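# Hang a kitchen roll on the under-cabinet holder

## Task

Mount the kitchen roll level on the holder beneath the cabinet so that both holder pegs are pressed all the way into the roll and it hangs freely on them, touching neither the holder's base plate, the cabinet nor anything else; then release it and move the grippers away. It only counts if the roll stays there without the robot supporting it.

## Robot and tools

Robot: two six-joint arms with parallel grippers, named left_arm and right_arm. The names are labels only, not image sides. left_arm is mounted on the +y side, its root at (-0.005, +0.321, 0) m with quat_wxyz (+1.000, 0, 0, -0.017). right_arm's root is at (+0.029, -0.288, 0) m with quat_wxyz (+0.996, 0, 0, +0.088).

Scene frame: origin on the table top midway between the arms, +x out over the table, +z up. Each result's state line gives, per arm, end_effector_position (metres) and end_effector_quat_wxyz in this frame. The position is the point between the finger pads, about 1 cm inside the fingertips, and may be somewhat off at long reach. In the gripper frame the fingers point along +z and close along y.

execute_actions takes "actions", a list holding one item or nothing, plus optional "pictures" (true/false).
- Empty list: no motion, returns state and camera pictures.
- Motion item: {"rows": [[...]], "steps": n}, n from 9 to 15 (default 15), each step 1/30 s. Each row is one list of 14 numbers covering both arms: left_arm waist, shoulder, elbow, wrist pitch, wrist yaw, wrist roll, grip, then the same seven for right_arm. Joint numbers are absolute target angles in radians, in the same form as the Joint positions printout, not offsets. Grip is an absolute command from -1 (closed) to +1 (fully open). Up to 15 rows, one per step; the last row repeats if there are fewer rows than steps.
- Wait item: {"steps": n} with n up to 300, no new command.
Joint ranges (both arms): waist -2.618 to 3.054, shoulder 0.000 to 3.142, elbow 0.000 to 3.142, wrist pitch -1.571 to 1.571, wrist yaw -1.571 to 1.571, wrist roll -2.094 to 2.094. A target more than 0.036 rad beyond an end, and further out than the current angle, gets the whole call refused. Real ends may sit 0.036 rad either way; a target past one is clipped and "joint sent to its limit" may be printed, possibly about an earlier action.

Motion behaviour: per step each joint's target is held within a lead of its measured angle (waist 0.202, shoulder 0.258, elbow 0.238, wrist pitch 0.573, wrist yaw and roll 0.522 rad), and targets are scaled back if they would put the gripper more than 70 mm from where it is. Friction can leave a joint up to about 0.031 rad short; smaller changes may do nothing. The result is captured 9 steps before the action ends; those steps run while the next reply is written. Arms keep chasing the last target while you think until they settle or a step is HELD.

Result lines: Joint positions and Joint velocities per arm (six angles in rad plus opening in metres, 0.093 fully open to 0.000 closed; on a held rigid object it reads up to about 12 mm below its width). grip_measured is the motor position on the -1..+1 scale; pads meet near -0.94, each mm of object width adds about 0.0208, with a fixed per-gripper error up to about 0.02. Commanding below an object's width squeezes harder, up to about 50-62 N per pad; keep sending the same grip value to keep holding. "joint command not followed" means a clearance check changed or blocked targets; HELD marks steps where your row was not sent. MOTOR HOT appears from 75 °C; at 90 °C an arm is stopped for 10 s, and at 100 °C it goes limp and falls (OVER-TEMPERATURE FAULT). Avoid long heavy holding.

zoom_image: {"camera": name, "region": [x0, y0, x1, y1]} in pixels of that camera's last image, top-left origin, at most 504x504. Cameras, all 896x504: cam_head_left, cam_head_right, cam_high, cam_low, cam_left_wrist, cam_right_wrist.

show_instructions (no arguments) shows the reference image, a holder manual. read_manual gives only licence texts. finished_scene {"scene": n} ends and grades scene n, irreversibly; call it only after the roll is released and hanging on its own.

Avoid: knocking anything off the table, letting arms collide or press hard on each other, dropping or slamming the roll, hard shoves into the holder or cabinet. Occasional external tugs on held parts or pushes on loose objects can happen.

Each tool is called as name(argument=value, ...), one argument or row to a line, values as JSON.

Reference images:

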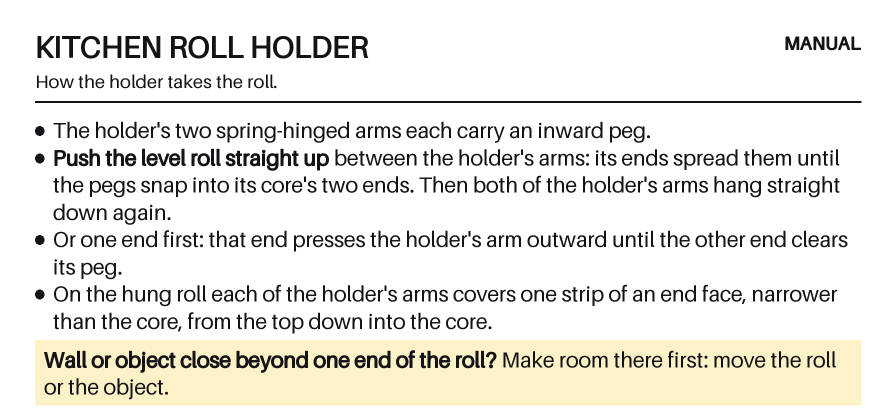

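## Session

execute_actions(
  actions=[],
)

Scene clock: 0.00 s of 6000.00 s.
left_arm: end_effector_position=(+0.2777, +0.4994, +0.1478) grip_measured=+0.454 end_effector_quat_wxyz=(-0.296, +0.782, -0.534, -0.128) | right_arm: end_effector_position=(+0.3050, -0.6260, +0.2251) grip_measured=-0.935 end_effector_quat_wxyz=(+0.233, +0.411, +0.744, -0.472)
Joint positions: left_arm=[ 0.318  1.491  1.149 -0.889 -0.574 -1.557  0.067] | right_arm=[-0.76   1.629  1.288 -0.431  0.878  0.035  0.   ]
Joint velocities: left_arm=[-0.002 -0.002  0.007 -0.037  0.022 -0.022  0.   ] | right_arm=[ 0.007 -0.007  0.002  0.022 -0.007 -0.007 -0.   ]

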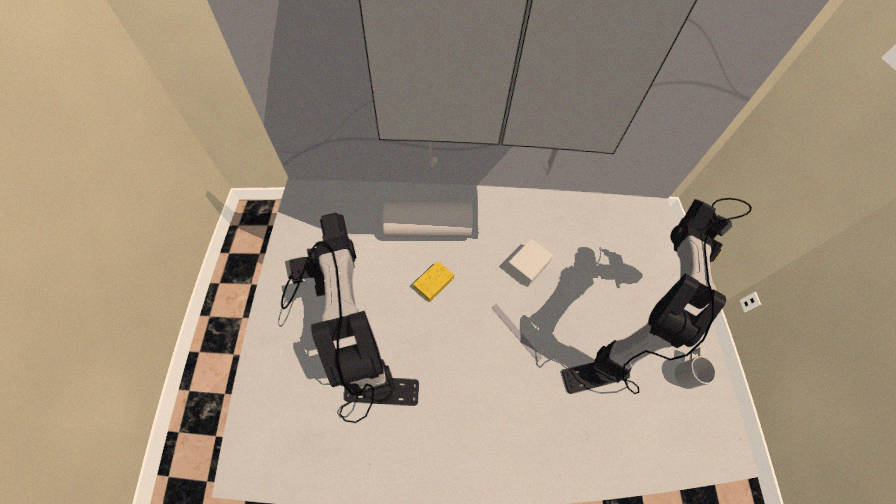

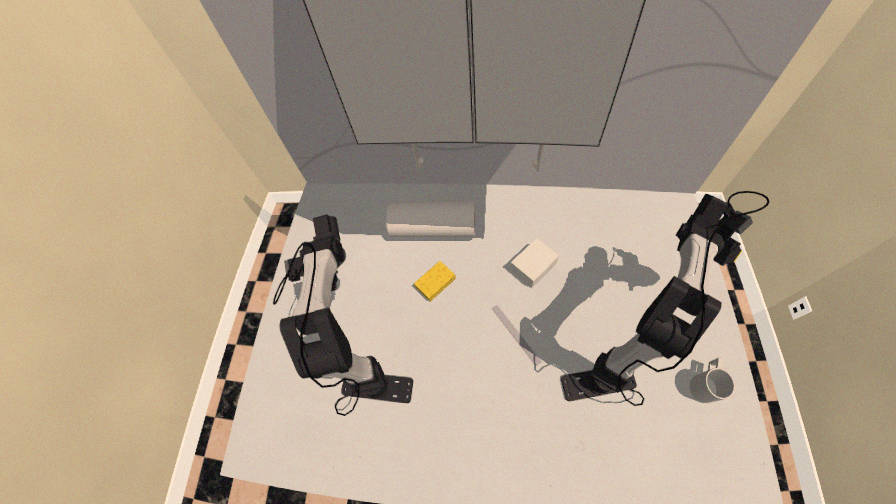

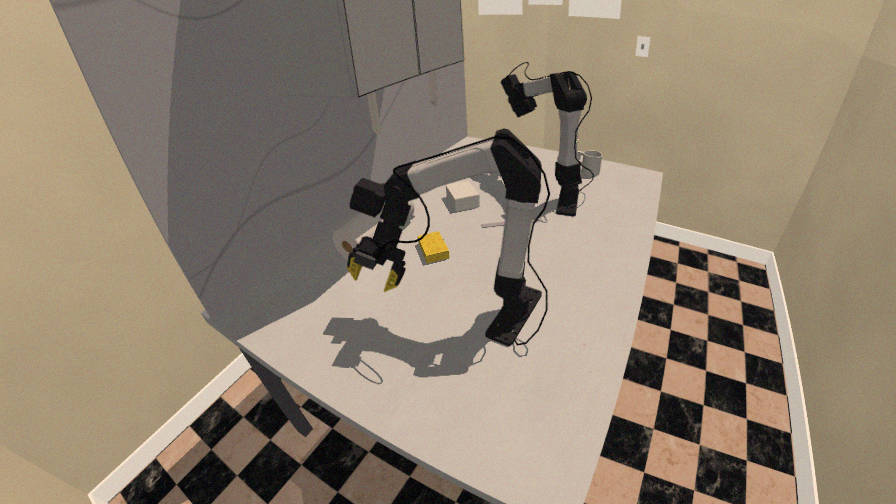

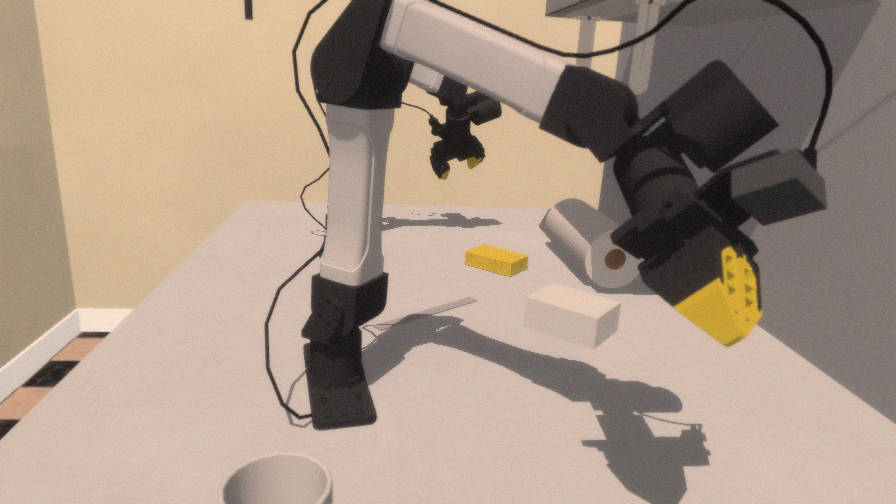

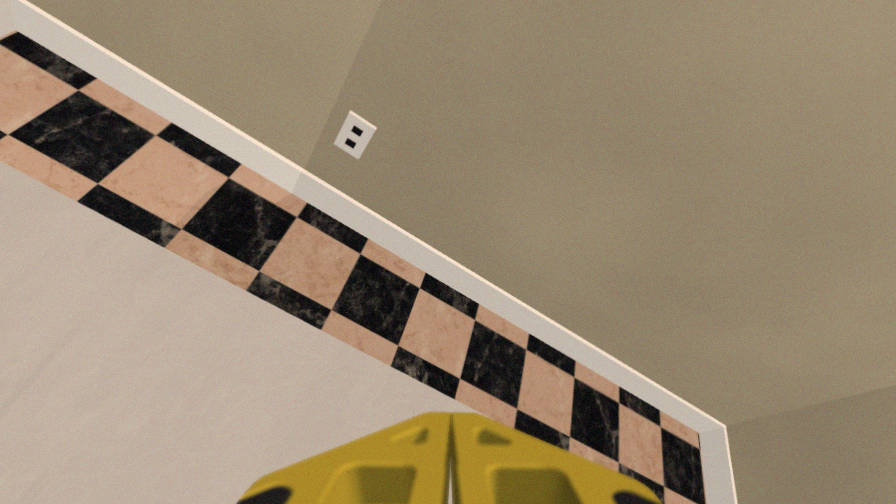

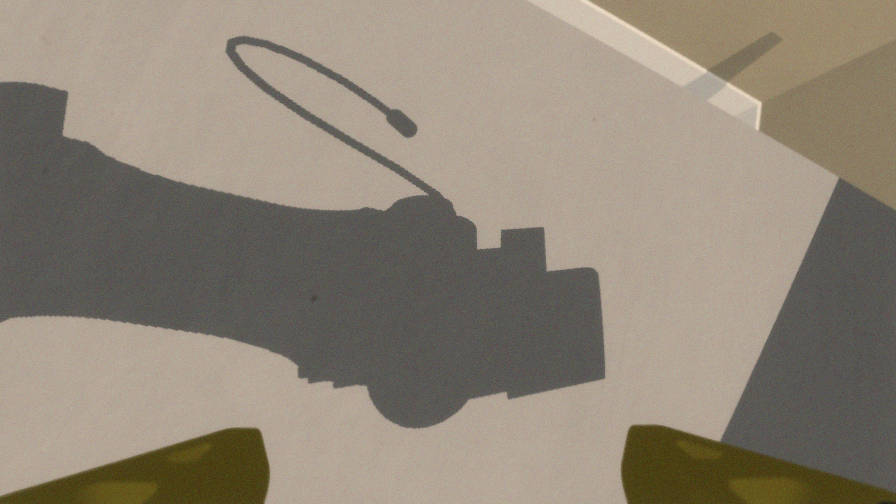

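execute_actions(
  actions=[
    {"rows":[[0.318,1.491,1.149,-0.889,-0.574,-1.557,0.454,-0.25,2.0,1.2,0.8,-1.417,0,1]]},
  ],
)

execute_actions(
  actions=[
    {"steps":60},
  ],
  pictures=true,
)

Scene clock: 1.83 s of 6000.00 s.
left_arm: end_effector_position=(+0.2777, +0.4994, +0.1478) grip_measured=+0.454 end_effector_quat_wxyz=(-0.296, +0.782, -0.534, -0.128) | right_arm: end_effector_position=(+0.4063, -0.6001, +0.1907) grip_measured=+0.681 end_effector_quat_wxyz=(+0.342, +0.353, +0.781, -0.384)
Joint positions: left_arm=[ 0.318  1.491  1.149 -0.889 -0.574 -1.557  0.067] | right_arm=[-0.648  1.759  1.287 -0.179  0.681  0.03   0.078]
Joint velocities: left_arm=[-0.002  0.002 -0.017 -0.022 -0.037 -0.007 -0.001] | right_arm=[ 0.686  0.857 -0.007  1.238 -1.048 -0.095  0.421]
Steps of this call (steps 1 to 49: nothing new was sent; steps 50 to 55: the first 6 steps of this action). Readings (joint positions):
50: left_arm=[0.318 1.491 1.149 -0.889 -0.574 -1.557] | right_arm=[-0.754 1.636 1.287 -0.406 0.857 0.035]
51: left_arm=[0.318 1.491 1.149 -0.889 -0.574 -1.557] | right_arm=[-0.741 1.652 1.287 -0.359 0.825 0.034]
53: left_arm=[0.318 1.491 1.149 -0.889 -0.574 -1.557] | right_arm=[-0.698 1.701 1.287 -0.267 0.755 0.031]
55: the state above

Scene clock: 3.83 s of 6000.00 s.
left_arm: end_effector_position=(+0.2777, +0.4994, +0.1478) grip_measured=+0.454 end_effector_quat_wxyz=(-0.296, +0.782, -0.534, -0.128) | right_arm: end_effector_position=(+0.4852, -0.1519, +0.2356) grip_measured=+1.000 end_effector_quat_wxyz=(+0.563, -0.448, +0.544, +0.432)
Joint positions: left_arm=[ 0.318  1.491  1.149 -0.889 -0.574 -1.557  0.067] | right_arm=[-0.242  1.982  1.229  0.795 -1.41   0.005  0.093]
Joint velocities: left_arm=[ 0.002 -0.017  0.002 -0.066  0.007  0.022  0.   ] | right_arm=[-0.002 -0.027 -0.012  0.066 -0.022 -0.007  0.   ]
Kept back: nothing.
Steps of this call (steps 1 to 9: the last 9 steps of your previous action; steps 10 to 60: the robot went on to your last target). Readings (joint positions):
1: left_arm=[0.318 1.491 1.149 -0.889 -0.574 -1.557] | right_arm=[-0.623 1.789 1.287 -0.134 0.643 0.028]
2: left_arm=[0.318 1.491 1.149 -0.889 -0.574 -1.557] | right_arm=[-0.597 1.818 1.285 -0.088 0.603 0.027]
4: left_arm=[0.318 1.491 1.149 -0.889 -0.574 -1.557] | right_arm=[-0.542 1.870 1.276 0.008 0.518 0.025]
8: left_arm=[0.318 1.491 1.149 -0.889 -0.574 -1.557] | right_arm=[-0.420 1.940 1.256 0.196 0.339 0.021]
60: the state above
All arms were judged still, so your last target was given up. Only a new action makes them travel on or press farther. Fingers that are still opening or closing keep moving.

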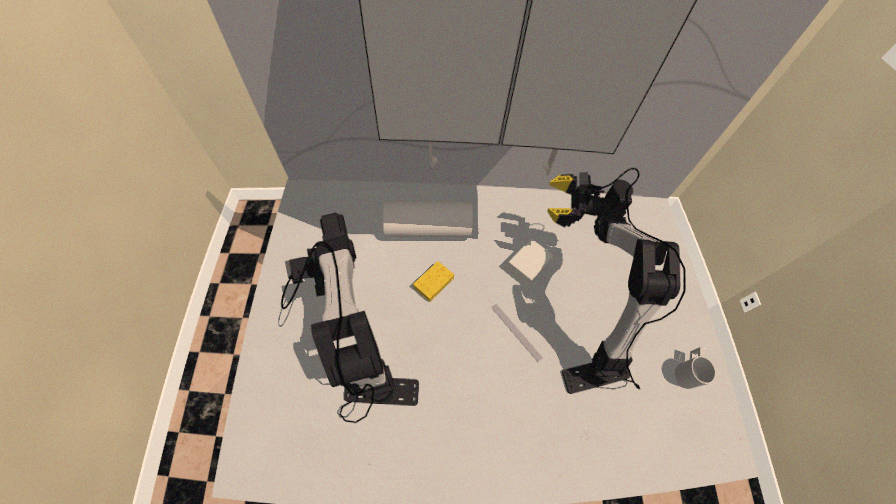

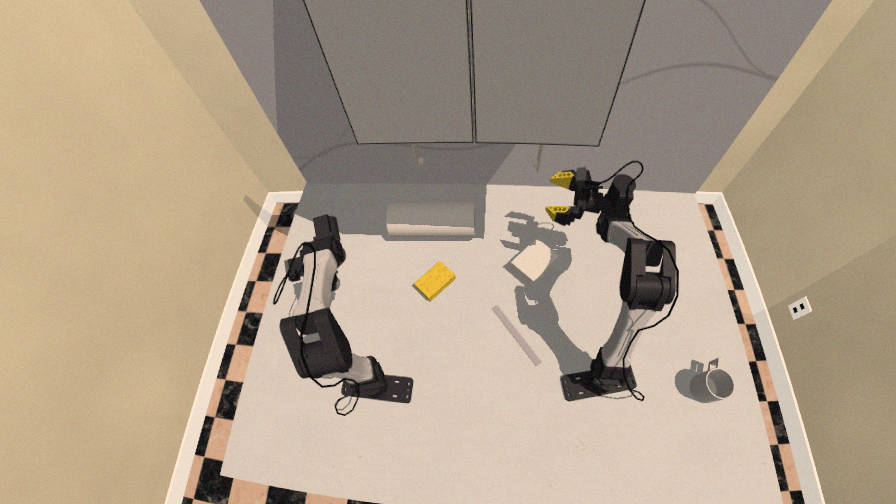

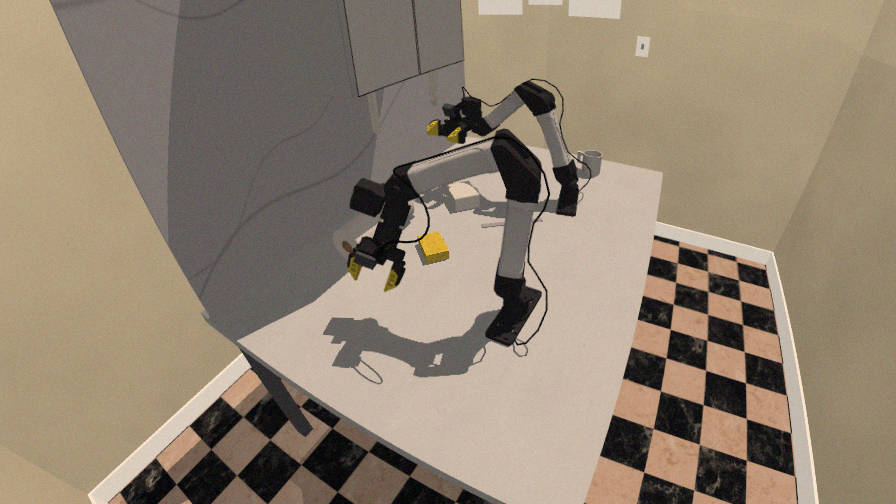

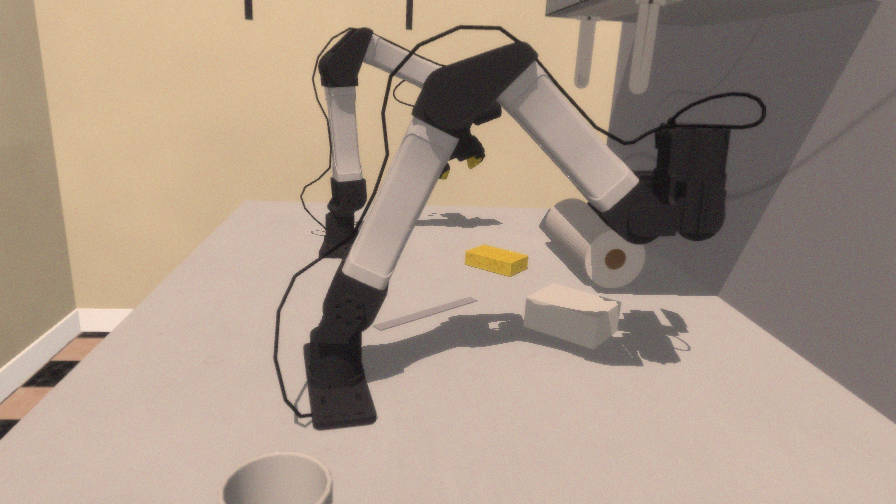

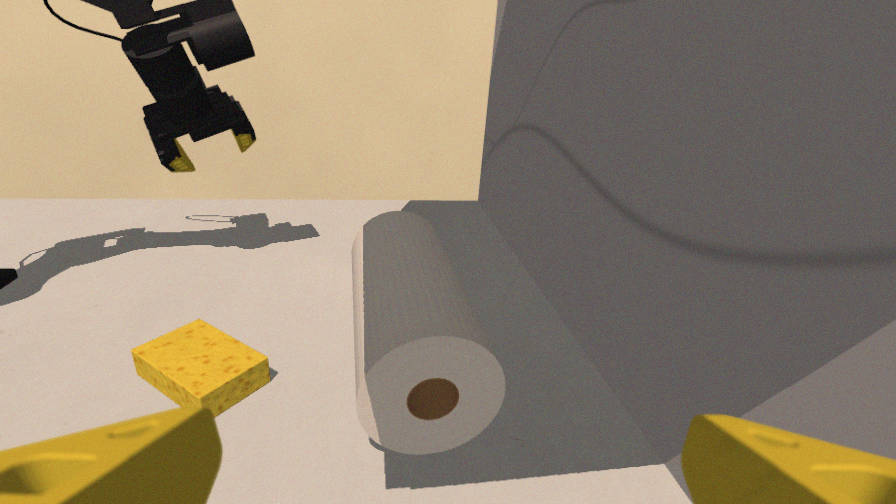

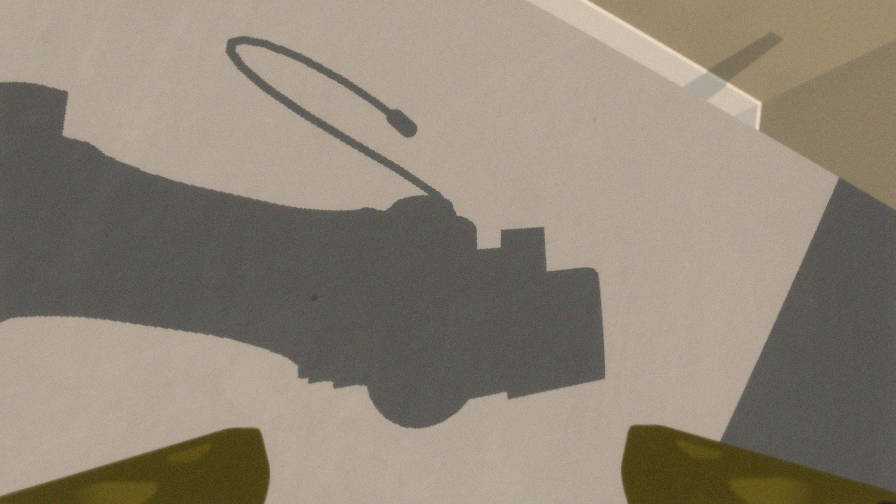

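execute_actions(
  actions=[
    {"rows":[[0.62,2.3,1.636,0.3,1.57,0.5,0.3,-0.21,2.35,1.451,0.45,-1.57,-0.5,0.3]]},
  ],
)

execute_actions(
  actions=[
    {"steps":50},
  ],
)

execute_actions(
  actions=[
    {"rows":[[0.5,2.605,1.636,0.469,1.57,0.5,0.3,-0.21,2.4,1.47,0.45,-1.57,-0.5,0.3]]},
  ],
)

execute_actions(
  actions=[
    {"steps":25},
  ],
  pictures=true,
)

Scene clock: 5.70 s of 6000.00 s.
left_arm: end_effector_position=(+0.3624, +0.5535, +0.1456) grip_measured=+0.302 end_effector_quat_wxyz=(-0.311, +0.751, -0.582, -0.017) | right_arm: end_effector_position=(+0.5184, -0.1436, +0.1676) grip_measured=+0.303 end_effector_quat_wxyz=(+0.552, -0.502, +0.505, +0.434)
Joint positions: left_arm=[ 0.483  1.705  1.34  -0.638 -0.296 -1.287  0.06 ] | right_arm=[-0.224  2.242  1.432  0.62  -1.494 -0.305  0.06 ]
Joint velocities: left_arm=[0.813 1.258 1.033 1.487 1.355 1.326 0.002] | right_arm=[ 0.061  1.204  0.183 -0.857 -0.3   -1.238 -0.001]
Steps of this call (steps 1 to 50: nothing new was sent; steps 51 to 56: the first 6 steps of this action). Readings (joint positions):
51: left_arm=[0.332 1.505 1.163 -0.877 -0.534 -1.519] | right_arm=[-0.240 2.009 1.265 0.759 -1.441 -0.064]
52: left_arm=[0.359 1.536 1.195 -0.839 -0.485 -1.473] | right_arm=[-0.236 2.061 1.335 0.724 -1.460 -0.135]
54: left_arm=[0.422 1.619 1.268 -0.740 -0.391 -1.380] | right_arm=[-0.229 2.157 1.411 0.676 -1.475 -0.225]
56: the state above

Scene clock: 7.37 s of 6000.00 s.
left_arm: end_effector_position=(+0.4993, +0.4559, +0.1713) grip_measured=+0.303 end_effector_quat_wxyz=(+0.638, +0.360, +0.610, -0.301) | right_arm: end_effector_position=(+0.5075, -0.1396, +0.1042) grip_measured=+0.303 end_effector_quat_wxyz=(+0.519, -0.495, +0.510, +0.475)
Joint positions: left_arm=[0.622 2.306 1.622 0.284 1.562 0.492 0.06 ] | right_arm=[-0.217  2.362  1.435  0.462 -1.551 -0.495  0.06 ]
Joint velocities: left_arm=[-0.007  0.007  0.022 -0.007  0.037  0.037  0.   ] | right_arm=[-0.017 -0.012  0.002 -0.081  0.037  0.007  0.001]
joint sent to its limit (right arm) — the command would take joint 5 (wrist yaw) past its lower limit, so that joint was sent only as far as its limit.
Kept back: nothing.
Steps of this call (steps 1 to 9: the last 9 steps of your previous action; steps 10 to 50: the robot went on to your last target). Readings (joint positions):
1: left_arm=[0.510 1.750 1.378 -0.587 -0.248 -1.238] | right_arm=[-0.222 2.282 1.435 0.589 -1.503 -0.343]
2: left_arm=[0.533 1.796 1.416 -0.534 -0.200 -1.189] | right_arm=[-0.220 2.316 1.435 0.557 -1.511 -0.373]
4: left_arm=[0.569 1.893 1.493 -0.413 -0.092 -1.078] | right_arm=[-0.218 2.362 1.435 0.504 -1.522 -0.417]
8: left_arm=[0.615 2.147 1.621 -0.035 0.238 -0.742] | right_arm=[-0.217 2.369 1.435 0.466 -1.537 -0.463]
50: the state above

Scene clock: 7.57 s of 6000.00 s.
left_arm: end_effector_position=(+0.5163, +0.4212, +0.0919) grip_measured=+0.303 end_effector_quat_wxyz=(+0.617, +0.367, +0.605, -0.345) | right_arm: end_effector_position=(+0.5098, -0.1397, +0.1004) grip_measured=+0.303 end_effector_quat_wxyz=(+0.518, -0.494, +0.510, +0.477)
Joint positions: left_arm=[0.545 2.5   1.64  0.404 1.568 0.492 0.06 ] | right_arm=[-0.217  2.379  1.448  0.461 -1.552 -0.495  0.06 ]
Joint velocities: left_arm=[-0.491  1.336  0.007  0.403 -0.095  0.051  0.   ] | right_arm=[-0.012  0.037 -0.012 -0.081  0.007 -0.051  0.   ]
joint sent to its limit (right arm) — the command would take joint 5 (wrist yaw) past its lower limit, so that joint was sent only as far as its limit.
Steps of this call (steps 1 to 6: the first 6 steps of this action). Readings (joint positions):
1: left_arm=[0.617 2.321 1.625 0.306 1.566 0.492] | right_arm=[-0.217 2.364 1.437 0.462 -1.552 -0.495]
2: left_arm=[0.609 2.346 1.635 0.335 1.567 0.492] | right_arm=[-0.217 2.368 1.443 0.462 -1.552 -0.495]
4: left_arm=[0.580 2.414 1.640 0.376 1.567 0.492] | right_arm=[-0.217 2.375 1.448 0.462 -1.552 -0.495]
6: the state above

Scene clock: 8.40 s of 6000.00 s.
left_arm: end_effector_position=(+0.5157, +0.3927, +0.0382) grip_measured=+0.302 end_effector_quat_wxyz=(+0.596, +0.365, +0.605, -0.382) | right_arm: end_effector_position=(+0.5097, -0.1397, +0.0994) grip_measured=+0.303 end_effector_quat_wxyz=(+0.517, -0.493, +0.511, +0.477)
Joint positions: left_arm=[0.496 2.619 1.638 0.453 1.576 0.501 0.06 ] | right_arm=[-0.217  2.381  1.448  0.46  -1.552 -0.495  0.06 ]
Joint velocities: left_arm=[-0.012  0.007  0.017  0.051 -0.081 -0.066  0.002] | right_arm=[-0.017 -0.012 -0.002 -0.095 -0.081 -0.022  0.   ]
joint sent to its limit (right arm) — the command would take joint 5 (wrist yaw) past its lower limit, so that joint was sent only as far as its limit.
Kept back: nothing.
Steps of this call (steps 1 to 9: the last 9 steps of your previous action; steps 10 to 25: the robot went on to your last target). Readings (joint positions):
1: left_arm=[0.528 2.545 1.640 0.414 1.567 0.492] | right_arm=[-0.217 2.380 1.448 0.461 -1.552 -0.495]
2: left_arm=[0.512 2.584 1.640 0.417 1.567 0.492] | right_arm=[-0.217 2.380 1.448 0.460 -1.552 -0.495]
4: left_arm=[0.496 2.619 1.638 0.440 1.583 0.501] | right_arm=[-0.217 2.381 1.448 0.460 -1.552 -0.495]
8: left_arm=[0.496 2.619 1.638 0.448 1.579 0.501] | right_arm=[-0.217 2.381 1.448 0.460 -1.552 -0.495]
25: the state above

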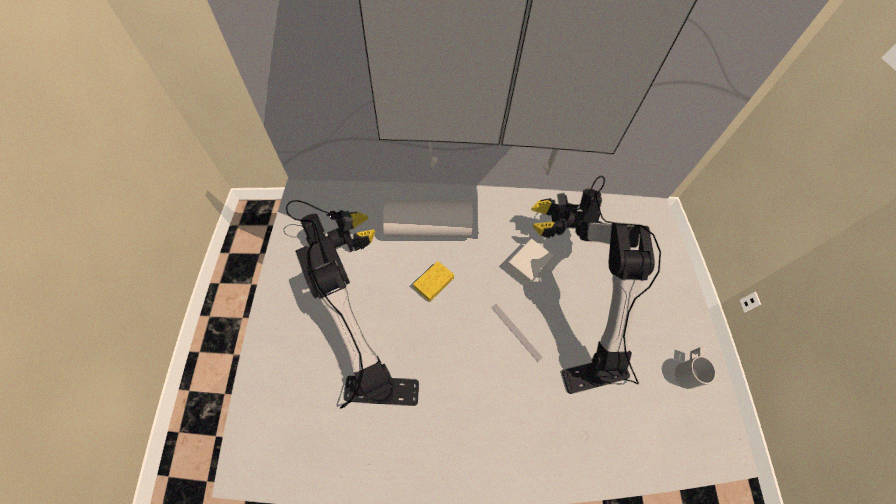

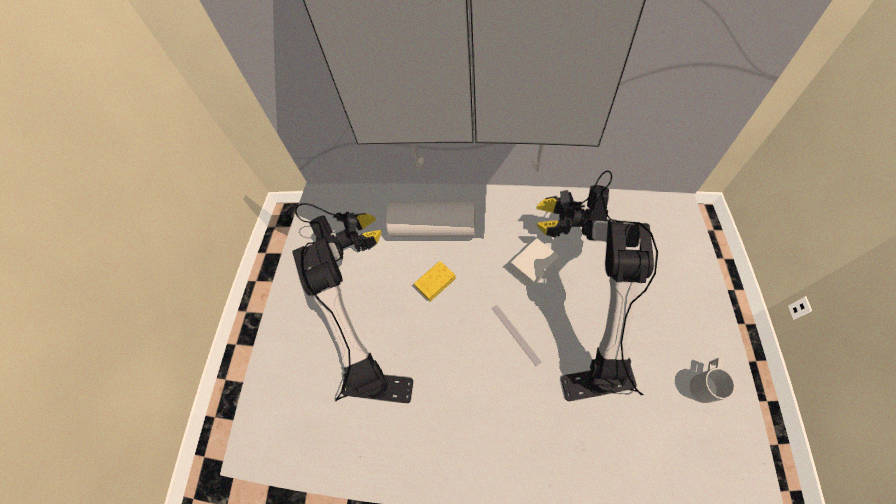

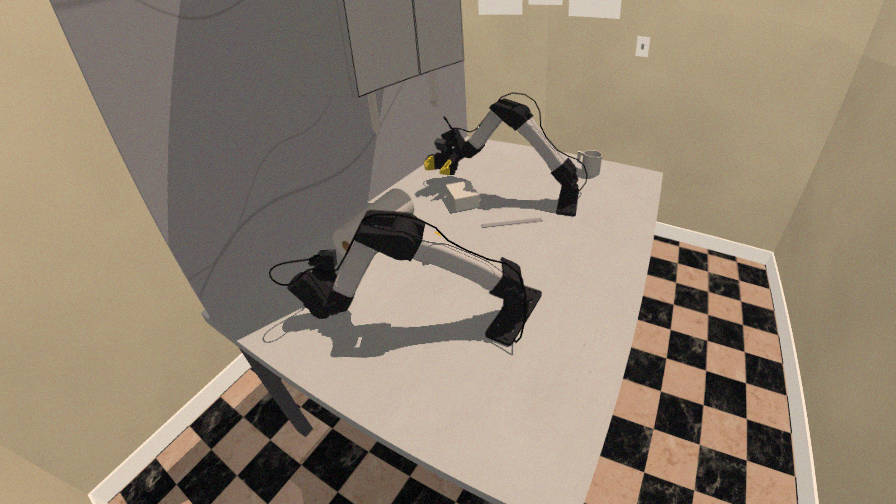

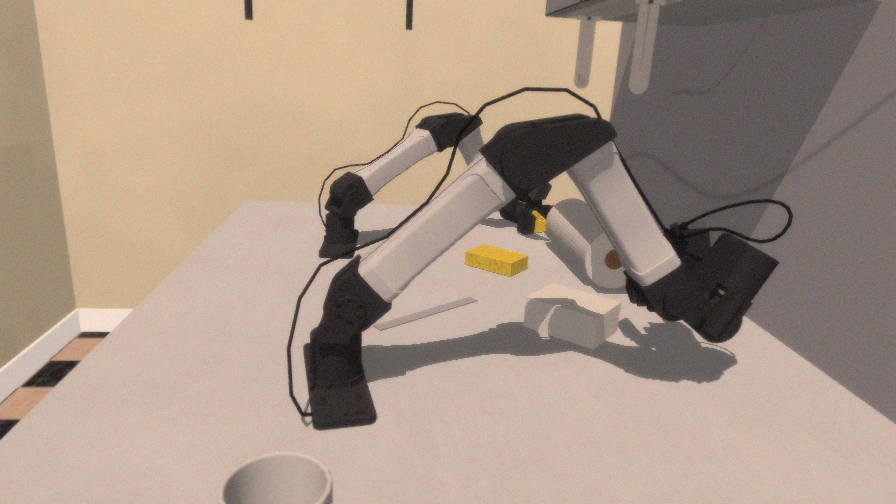

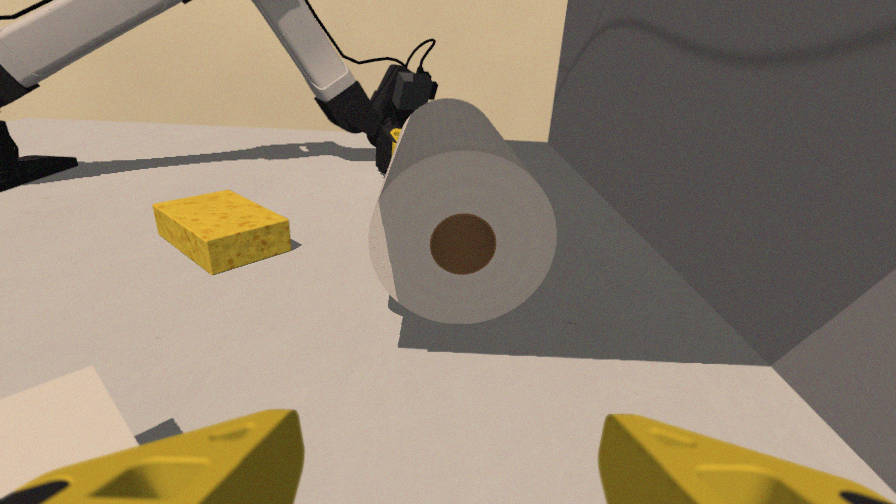

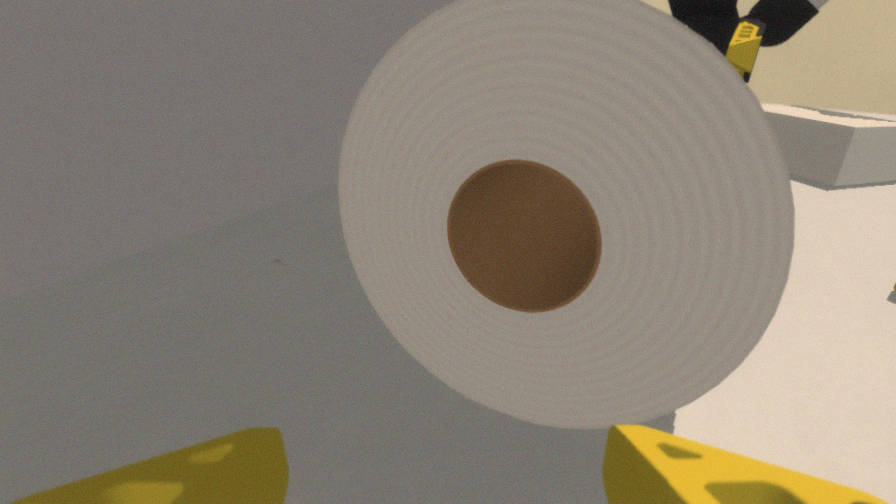

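execute_actions(
  actions=[
    {"rows":[[0.49,2.6,1.68,0.44,1.57,0.5,0.3,-0.21,2.42,1.5,0.45,-1.55,-0.5,0.3],[0.48,2.6,1.68,0.44,1.57,0.5,0.3,-0.21,2.44,1.5,0.45,-1.55,-0.5,0.3],[0.46,2.6,1.68,0.44,1.57,0.5,0.3,-0.21,2.46,1.5,0.5,-1.55,-0.5,0.3],[0.44,2.6,1.68,0.44,1.57,0.5,0.3,-0.21,2.48,1.5,0.5,-1.55,-0.5,0.3],[0.42,2.6,1.68,0.44,1.57,0.5,0.3,-0.21,2.5,1.5,0.5,-1.55,-0.5,0.3],[0.405,2.6,1.68,0.44,1.57,0.5,0.3,-0.21,2.51,1.5,0.53,-1.55,-0.5,0.3],[0.39,2.6,1.68,0.44,1.57,0.5,0.3,-0.21,2.52,1.5,0.53,-1.55,-0.5,0.3],[0.375,2.6,1.68,0.44,1.57,0.5,0.3,-0.21,2.53,1.5,0.53,-1.55,-0.5,0.3],[0.36,2.6,1.68,0.44,1.57,0.5,0.3,-0.21,2.53,1.5,0.53,-1.55,-0.5,0.3],[0.345,2.6,1.68,0.44,1.57,0.5,0.3,-0.21,2.53,1.5,0.53,-1.55,-0.5,0.3],[0.33,2.6,1.68,0.44,1.57,0.5,0.3,-0.21,2.53,1.5,0.53,-1.55,-0.5,0.3],[0.315,2.6,1.68,0.44,1.57,0.5,0.3,-0.21,2.53,1.5,0.53,-1.55,-0.5,0.3],[0.30,2.6,1.68,0.44,1.57,0.5,0.3,-0.21,2.53,1.5,0.53,-1.55,-0.5,0.3],[0.285,2.6,1.68,0.44,1.57,0.5,0.3,-0.21,2.53,1.5,0.53,-1.55,-0.5,0.3],[0.27,2.6,1.68,0.44,1.57,0.5,0.3,-0.21,2.53,1.5,0.53,-1.55,-0.5,0.3]]},
  ],
)

execute_actions(
  actions=[
    {"steps":20},
  ],
  pictures=true,
)

Scene clock: 11.80 s of 6000.00 s.
left_arm: end_effector_position=(+0.5216, +0.3776, +0.0428) grip_measured=+0.302 end_effector_quat_wxyz=(+0.593, +0.379, +0.597, -0.387) | right_arm: end_effector_position=(+0.5175, -0.1400, +0.0822) grip_measured=+0.303 end_effector_quat_wxyz=(+0.520, -0.496, +0.508, +0.475)
Joint positions: left_arm=[0.463 2.619 1.659 0.447 1.574 0.501 0.06 ] | right_arm=[-0.217  2.447  1.49   0.496 -1.553 -0.495  0.06 ]
Joint velocities: left_arm=[-0.427  0.002  0.007 -0.066 -0.037  0.051  0.001] | right_arm=[-0.002  0.486  0.007  0.286  0.037 -0.007 -0.001]
joint sent to its limit (right arm) — the command would take joint 5 (wrist yaw) past its lower limit, so that joint was sent only as far as its limit.
Steps of this call (steps 1 to 15: the robot went on to your last target; steps 16 to 90: nothing new was sent; then 0.20 s passed at rest; steps 91 to 96: the first 6 steps of this action). Readings (joint positions):
91: left_arm=[0.496 2.619 1.641 0.451 1.576 0.501] | right_arm=[-0.217 2.384 1.454 0.459 -1.553 -0.495]
92: left_arm=[0.495 2.619 1.645 0.448 1.575 0.501] | right_arm=[-0.217 2.392 1.465 0.459 -1.553 -0.495]
94: left_arm=[0.486 2.619 1.654 0.447 1.575 0.501] | right_arm=[-0.217 2.415 1.483 0.477 -1.553 -0.495]
96: the state above

Scene clock: 12.47 s of 6000.00 s.
left_arm: end_effector_position=(+0.5225, +0.2723, +0.0427) grip_measured=+0.302 end_effector_quat_wxyz=(+0.551, +0.435, +0.557, -0.444) | right_arm: end_effector_position=(+0.5145, -0.1399, +0.0469) grip_measured=+0.303 end_effector_quat_wxyz=(+0.507, -0.483, +0.521, +0.489)
Joint positions: left_arm=[0.264 2.619 1.659 0.445 1.573 0.501 0.06 ] | right_arm=[-0.217  2.528  1.49   0.523 -1.553 -0.495  0.06 ]
Joint velocities: left_arm=[ 0.002  0.002  0.002 -0.037 -0.095 -0.037  0.001] | right_arm=[-0.012  0.002 -0.017  0.051  0.022 -0.022  0.001]
Kept back: nothing.
Steps of this call (steps 1 to 9: the last 9 steps of your previous action; steps 10 to 20: the robot went on to your last target). Readings (joint positions):
1: left_arm=[0.446 2.619 1.659 0.447 1.574 0.501] | right_arm=[-0.217 2.465 1.490 0.503 -1.553 -0.495]
2: left_arm=[0.426 2.619 1.659 0.446 1.574 0.501] | right_arm=[-0.217 2.483 1.490 0.507 -1.553 -0.495]
4: left_arm=[0.387 2.619 1.659 0.446 1.573 0.501] | right_arm=[-0.217 2.513 1.490 0.509 -1.553 -0.495]
8: left_arm=[0.313 2.619 1.659 0.446 1.573 0.501] | right_arm=[-0.217 2.528 1.490 0.510 -1.553 -0.495]
20: the state above

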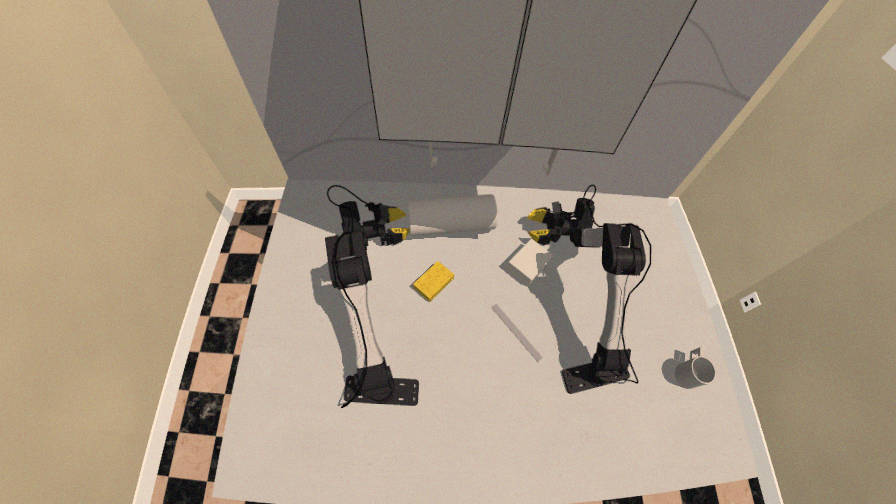

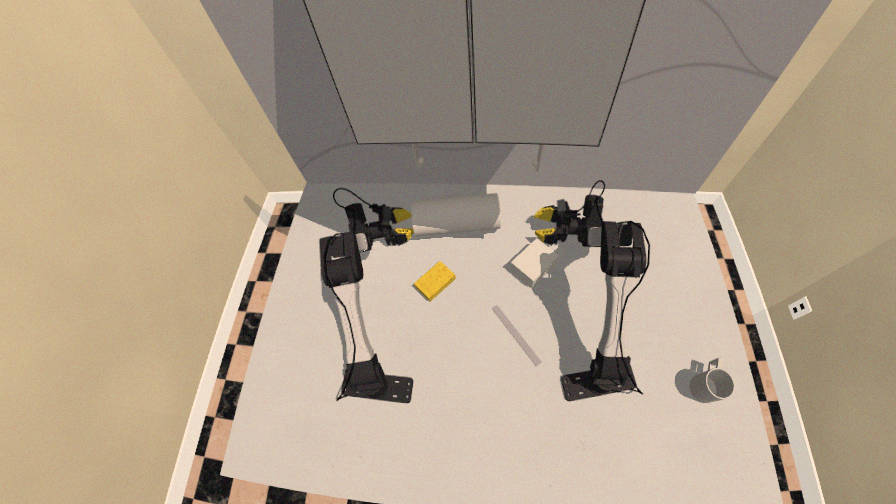

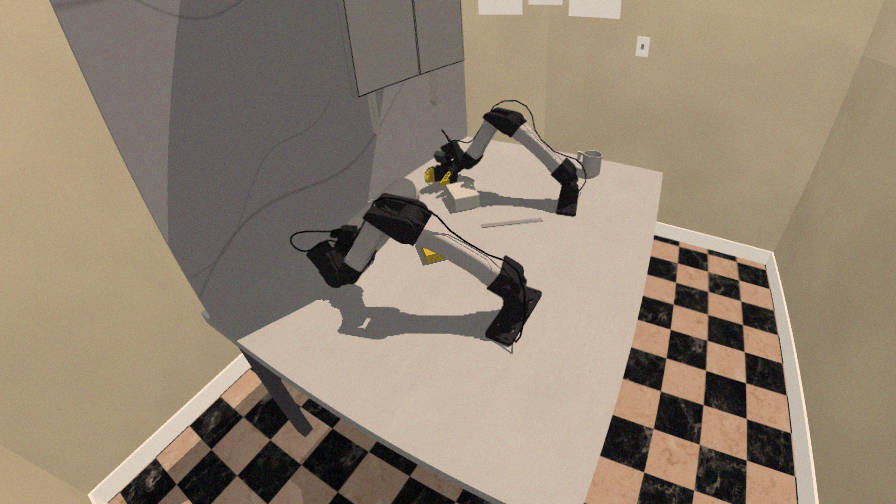

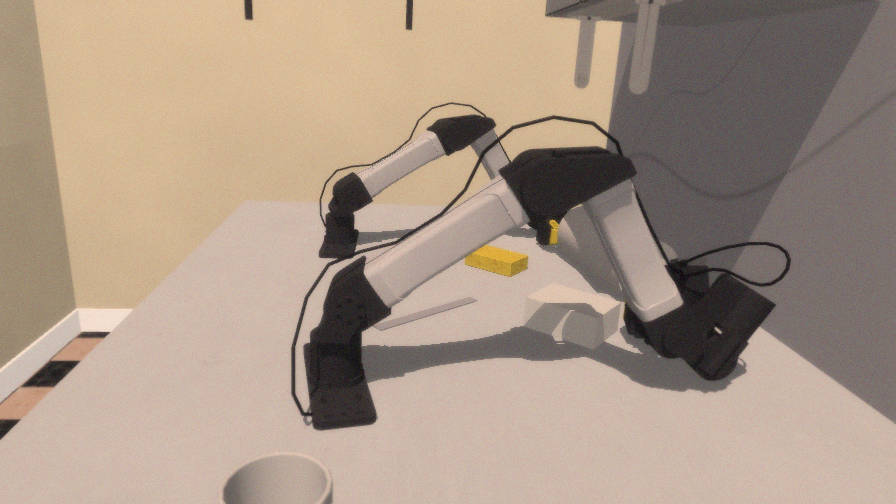

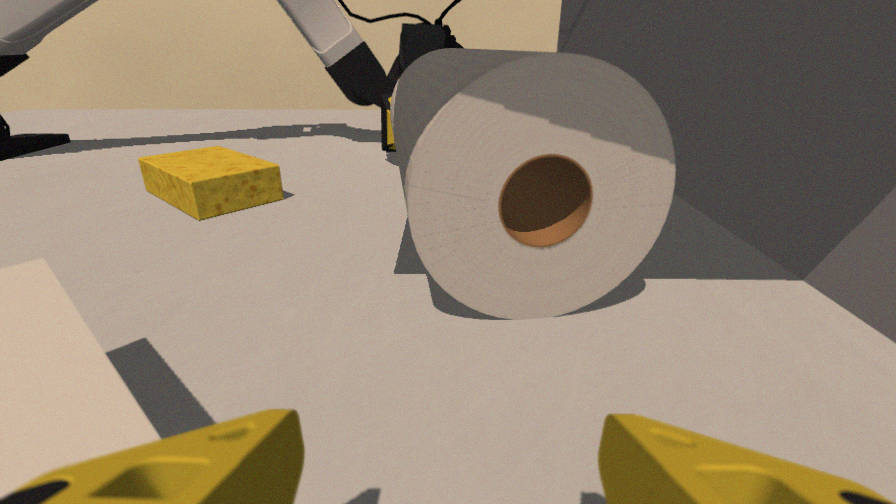

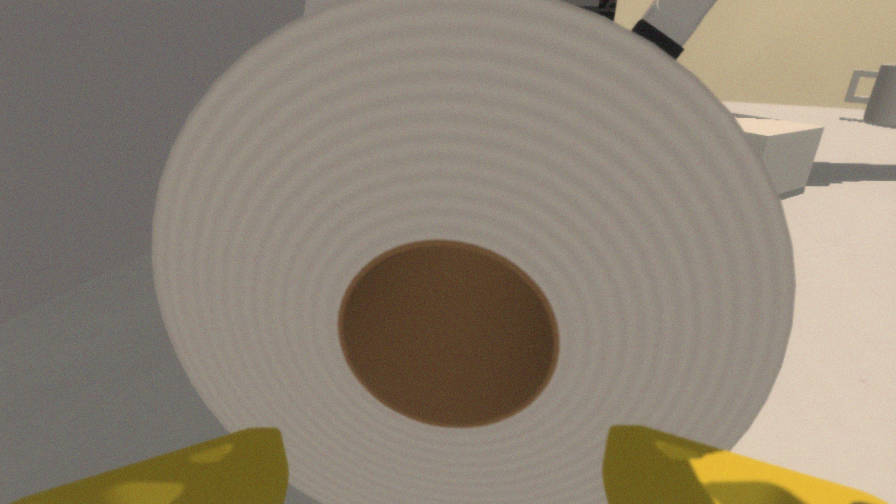

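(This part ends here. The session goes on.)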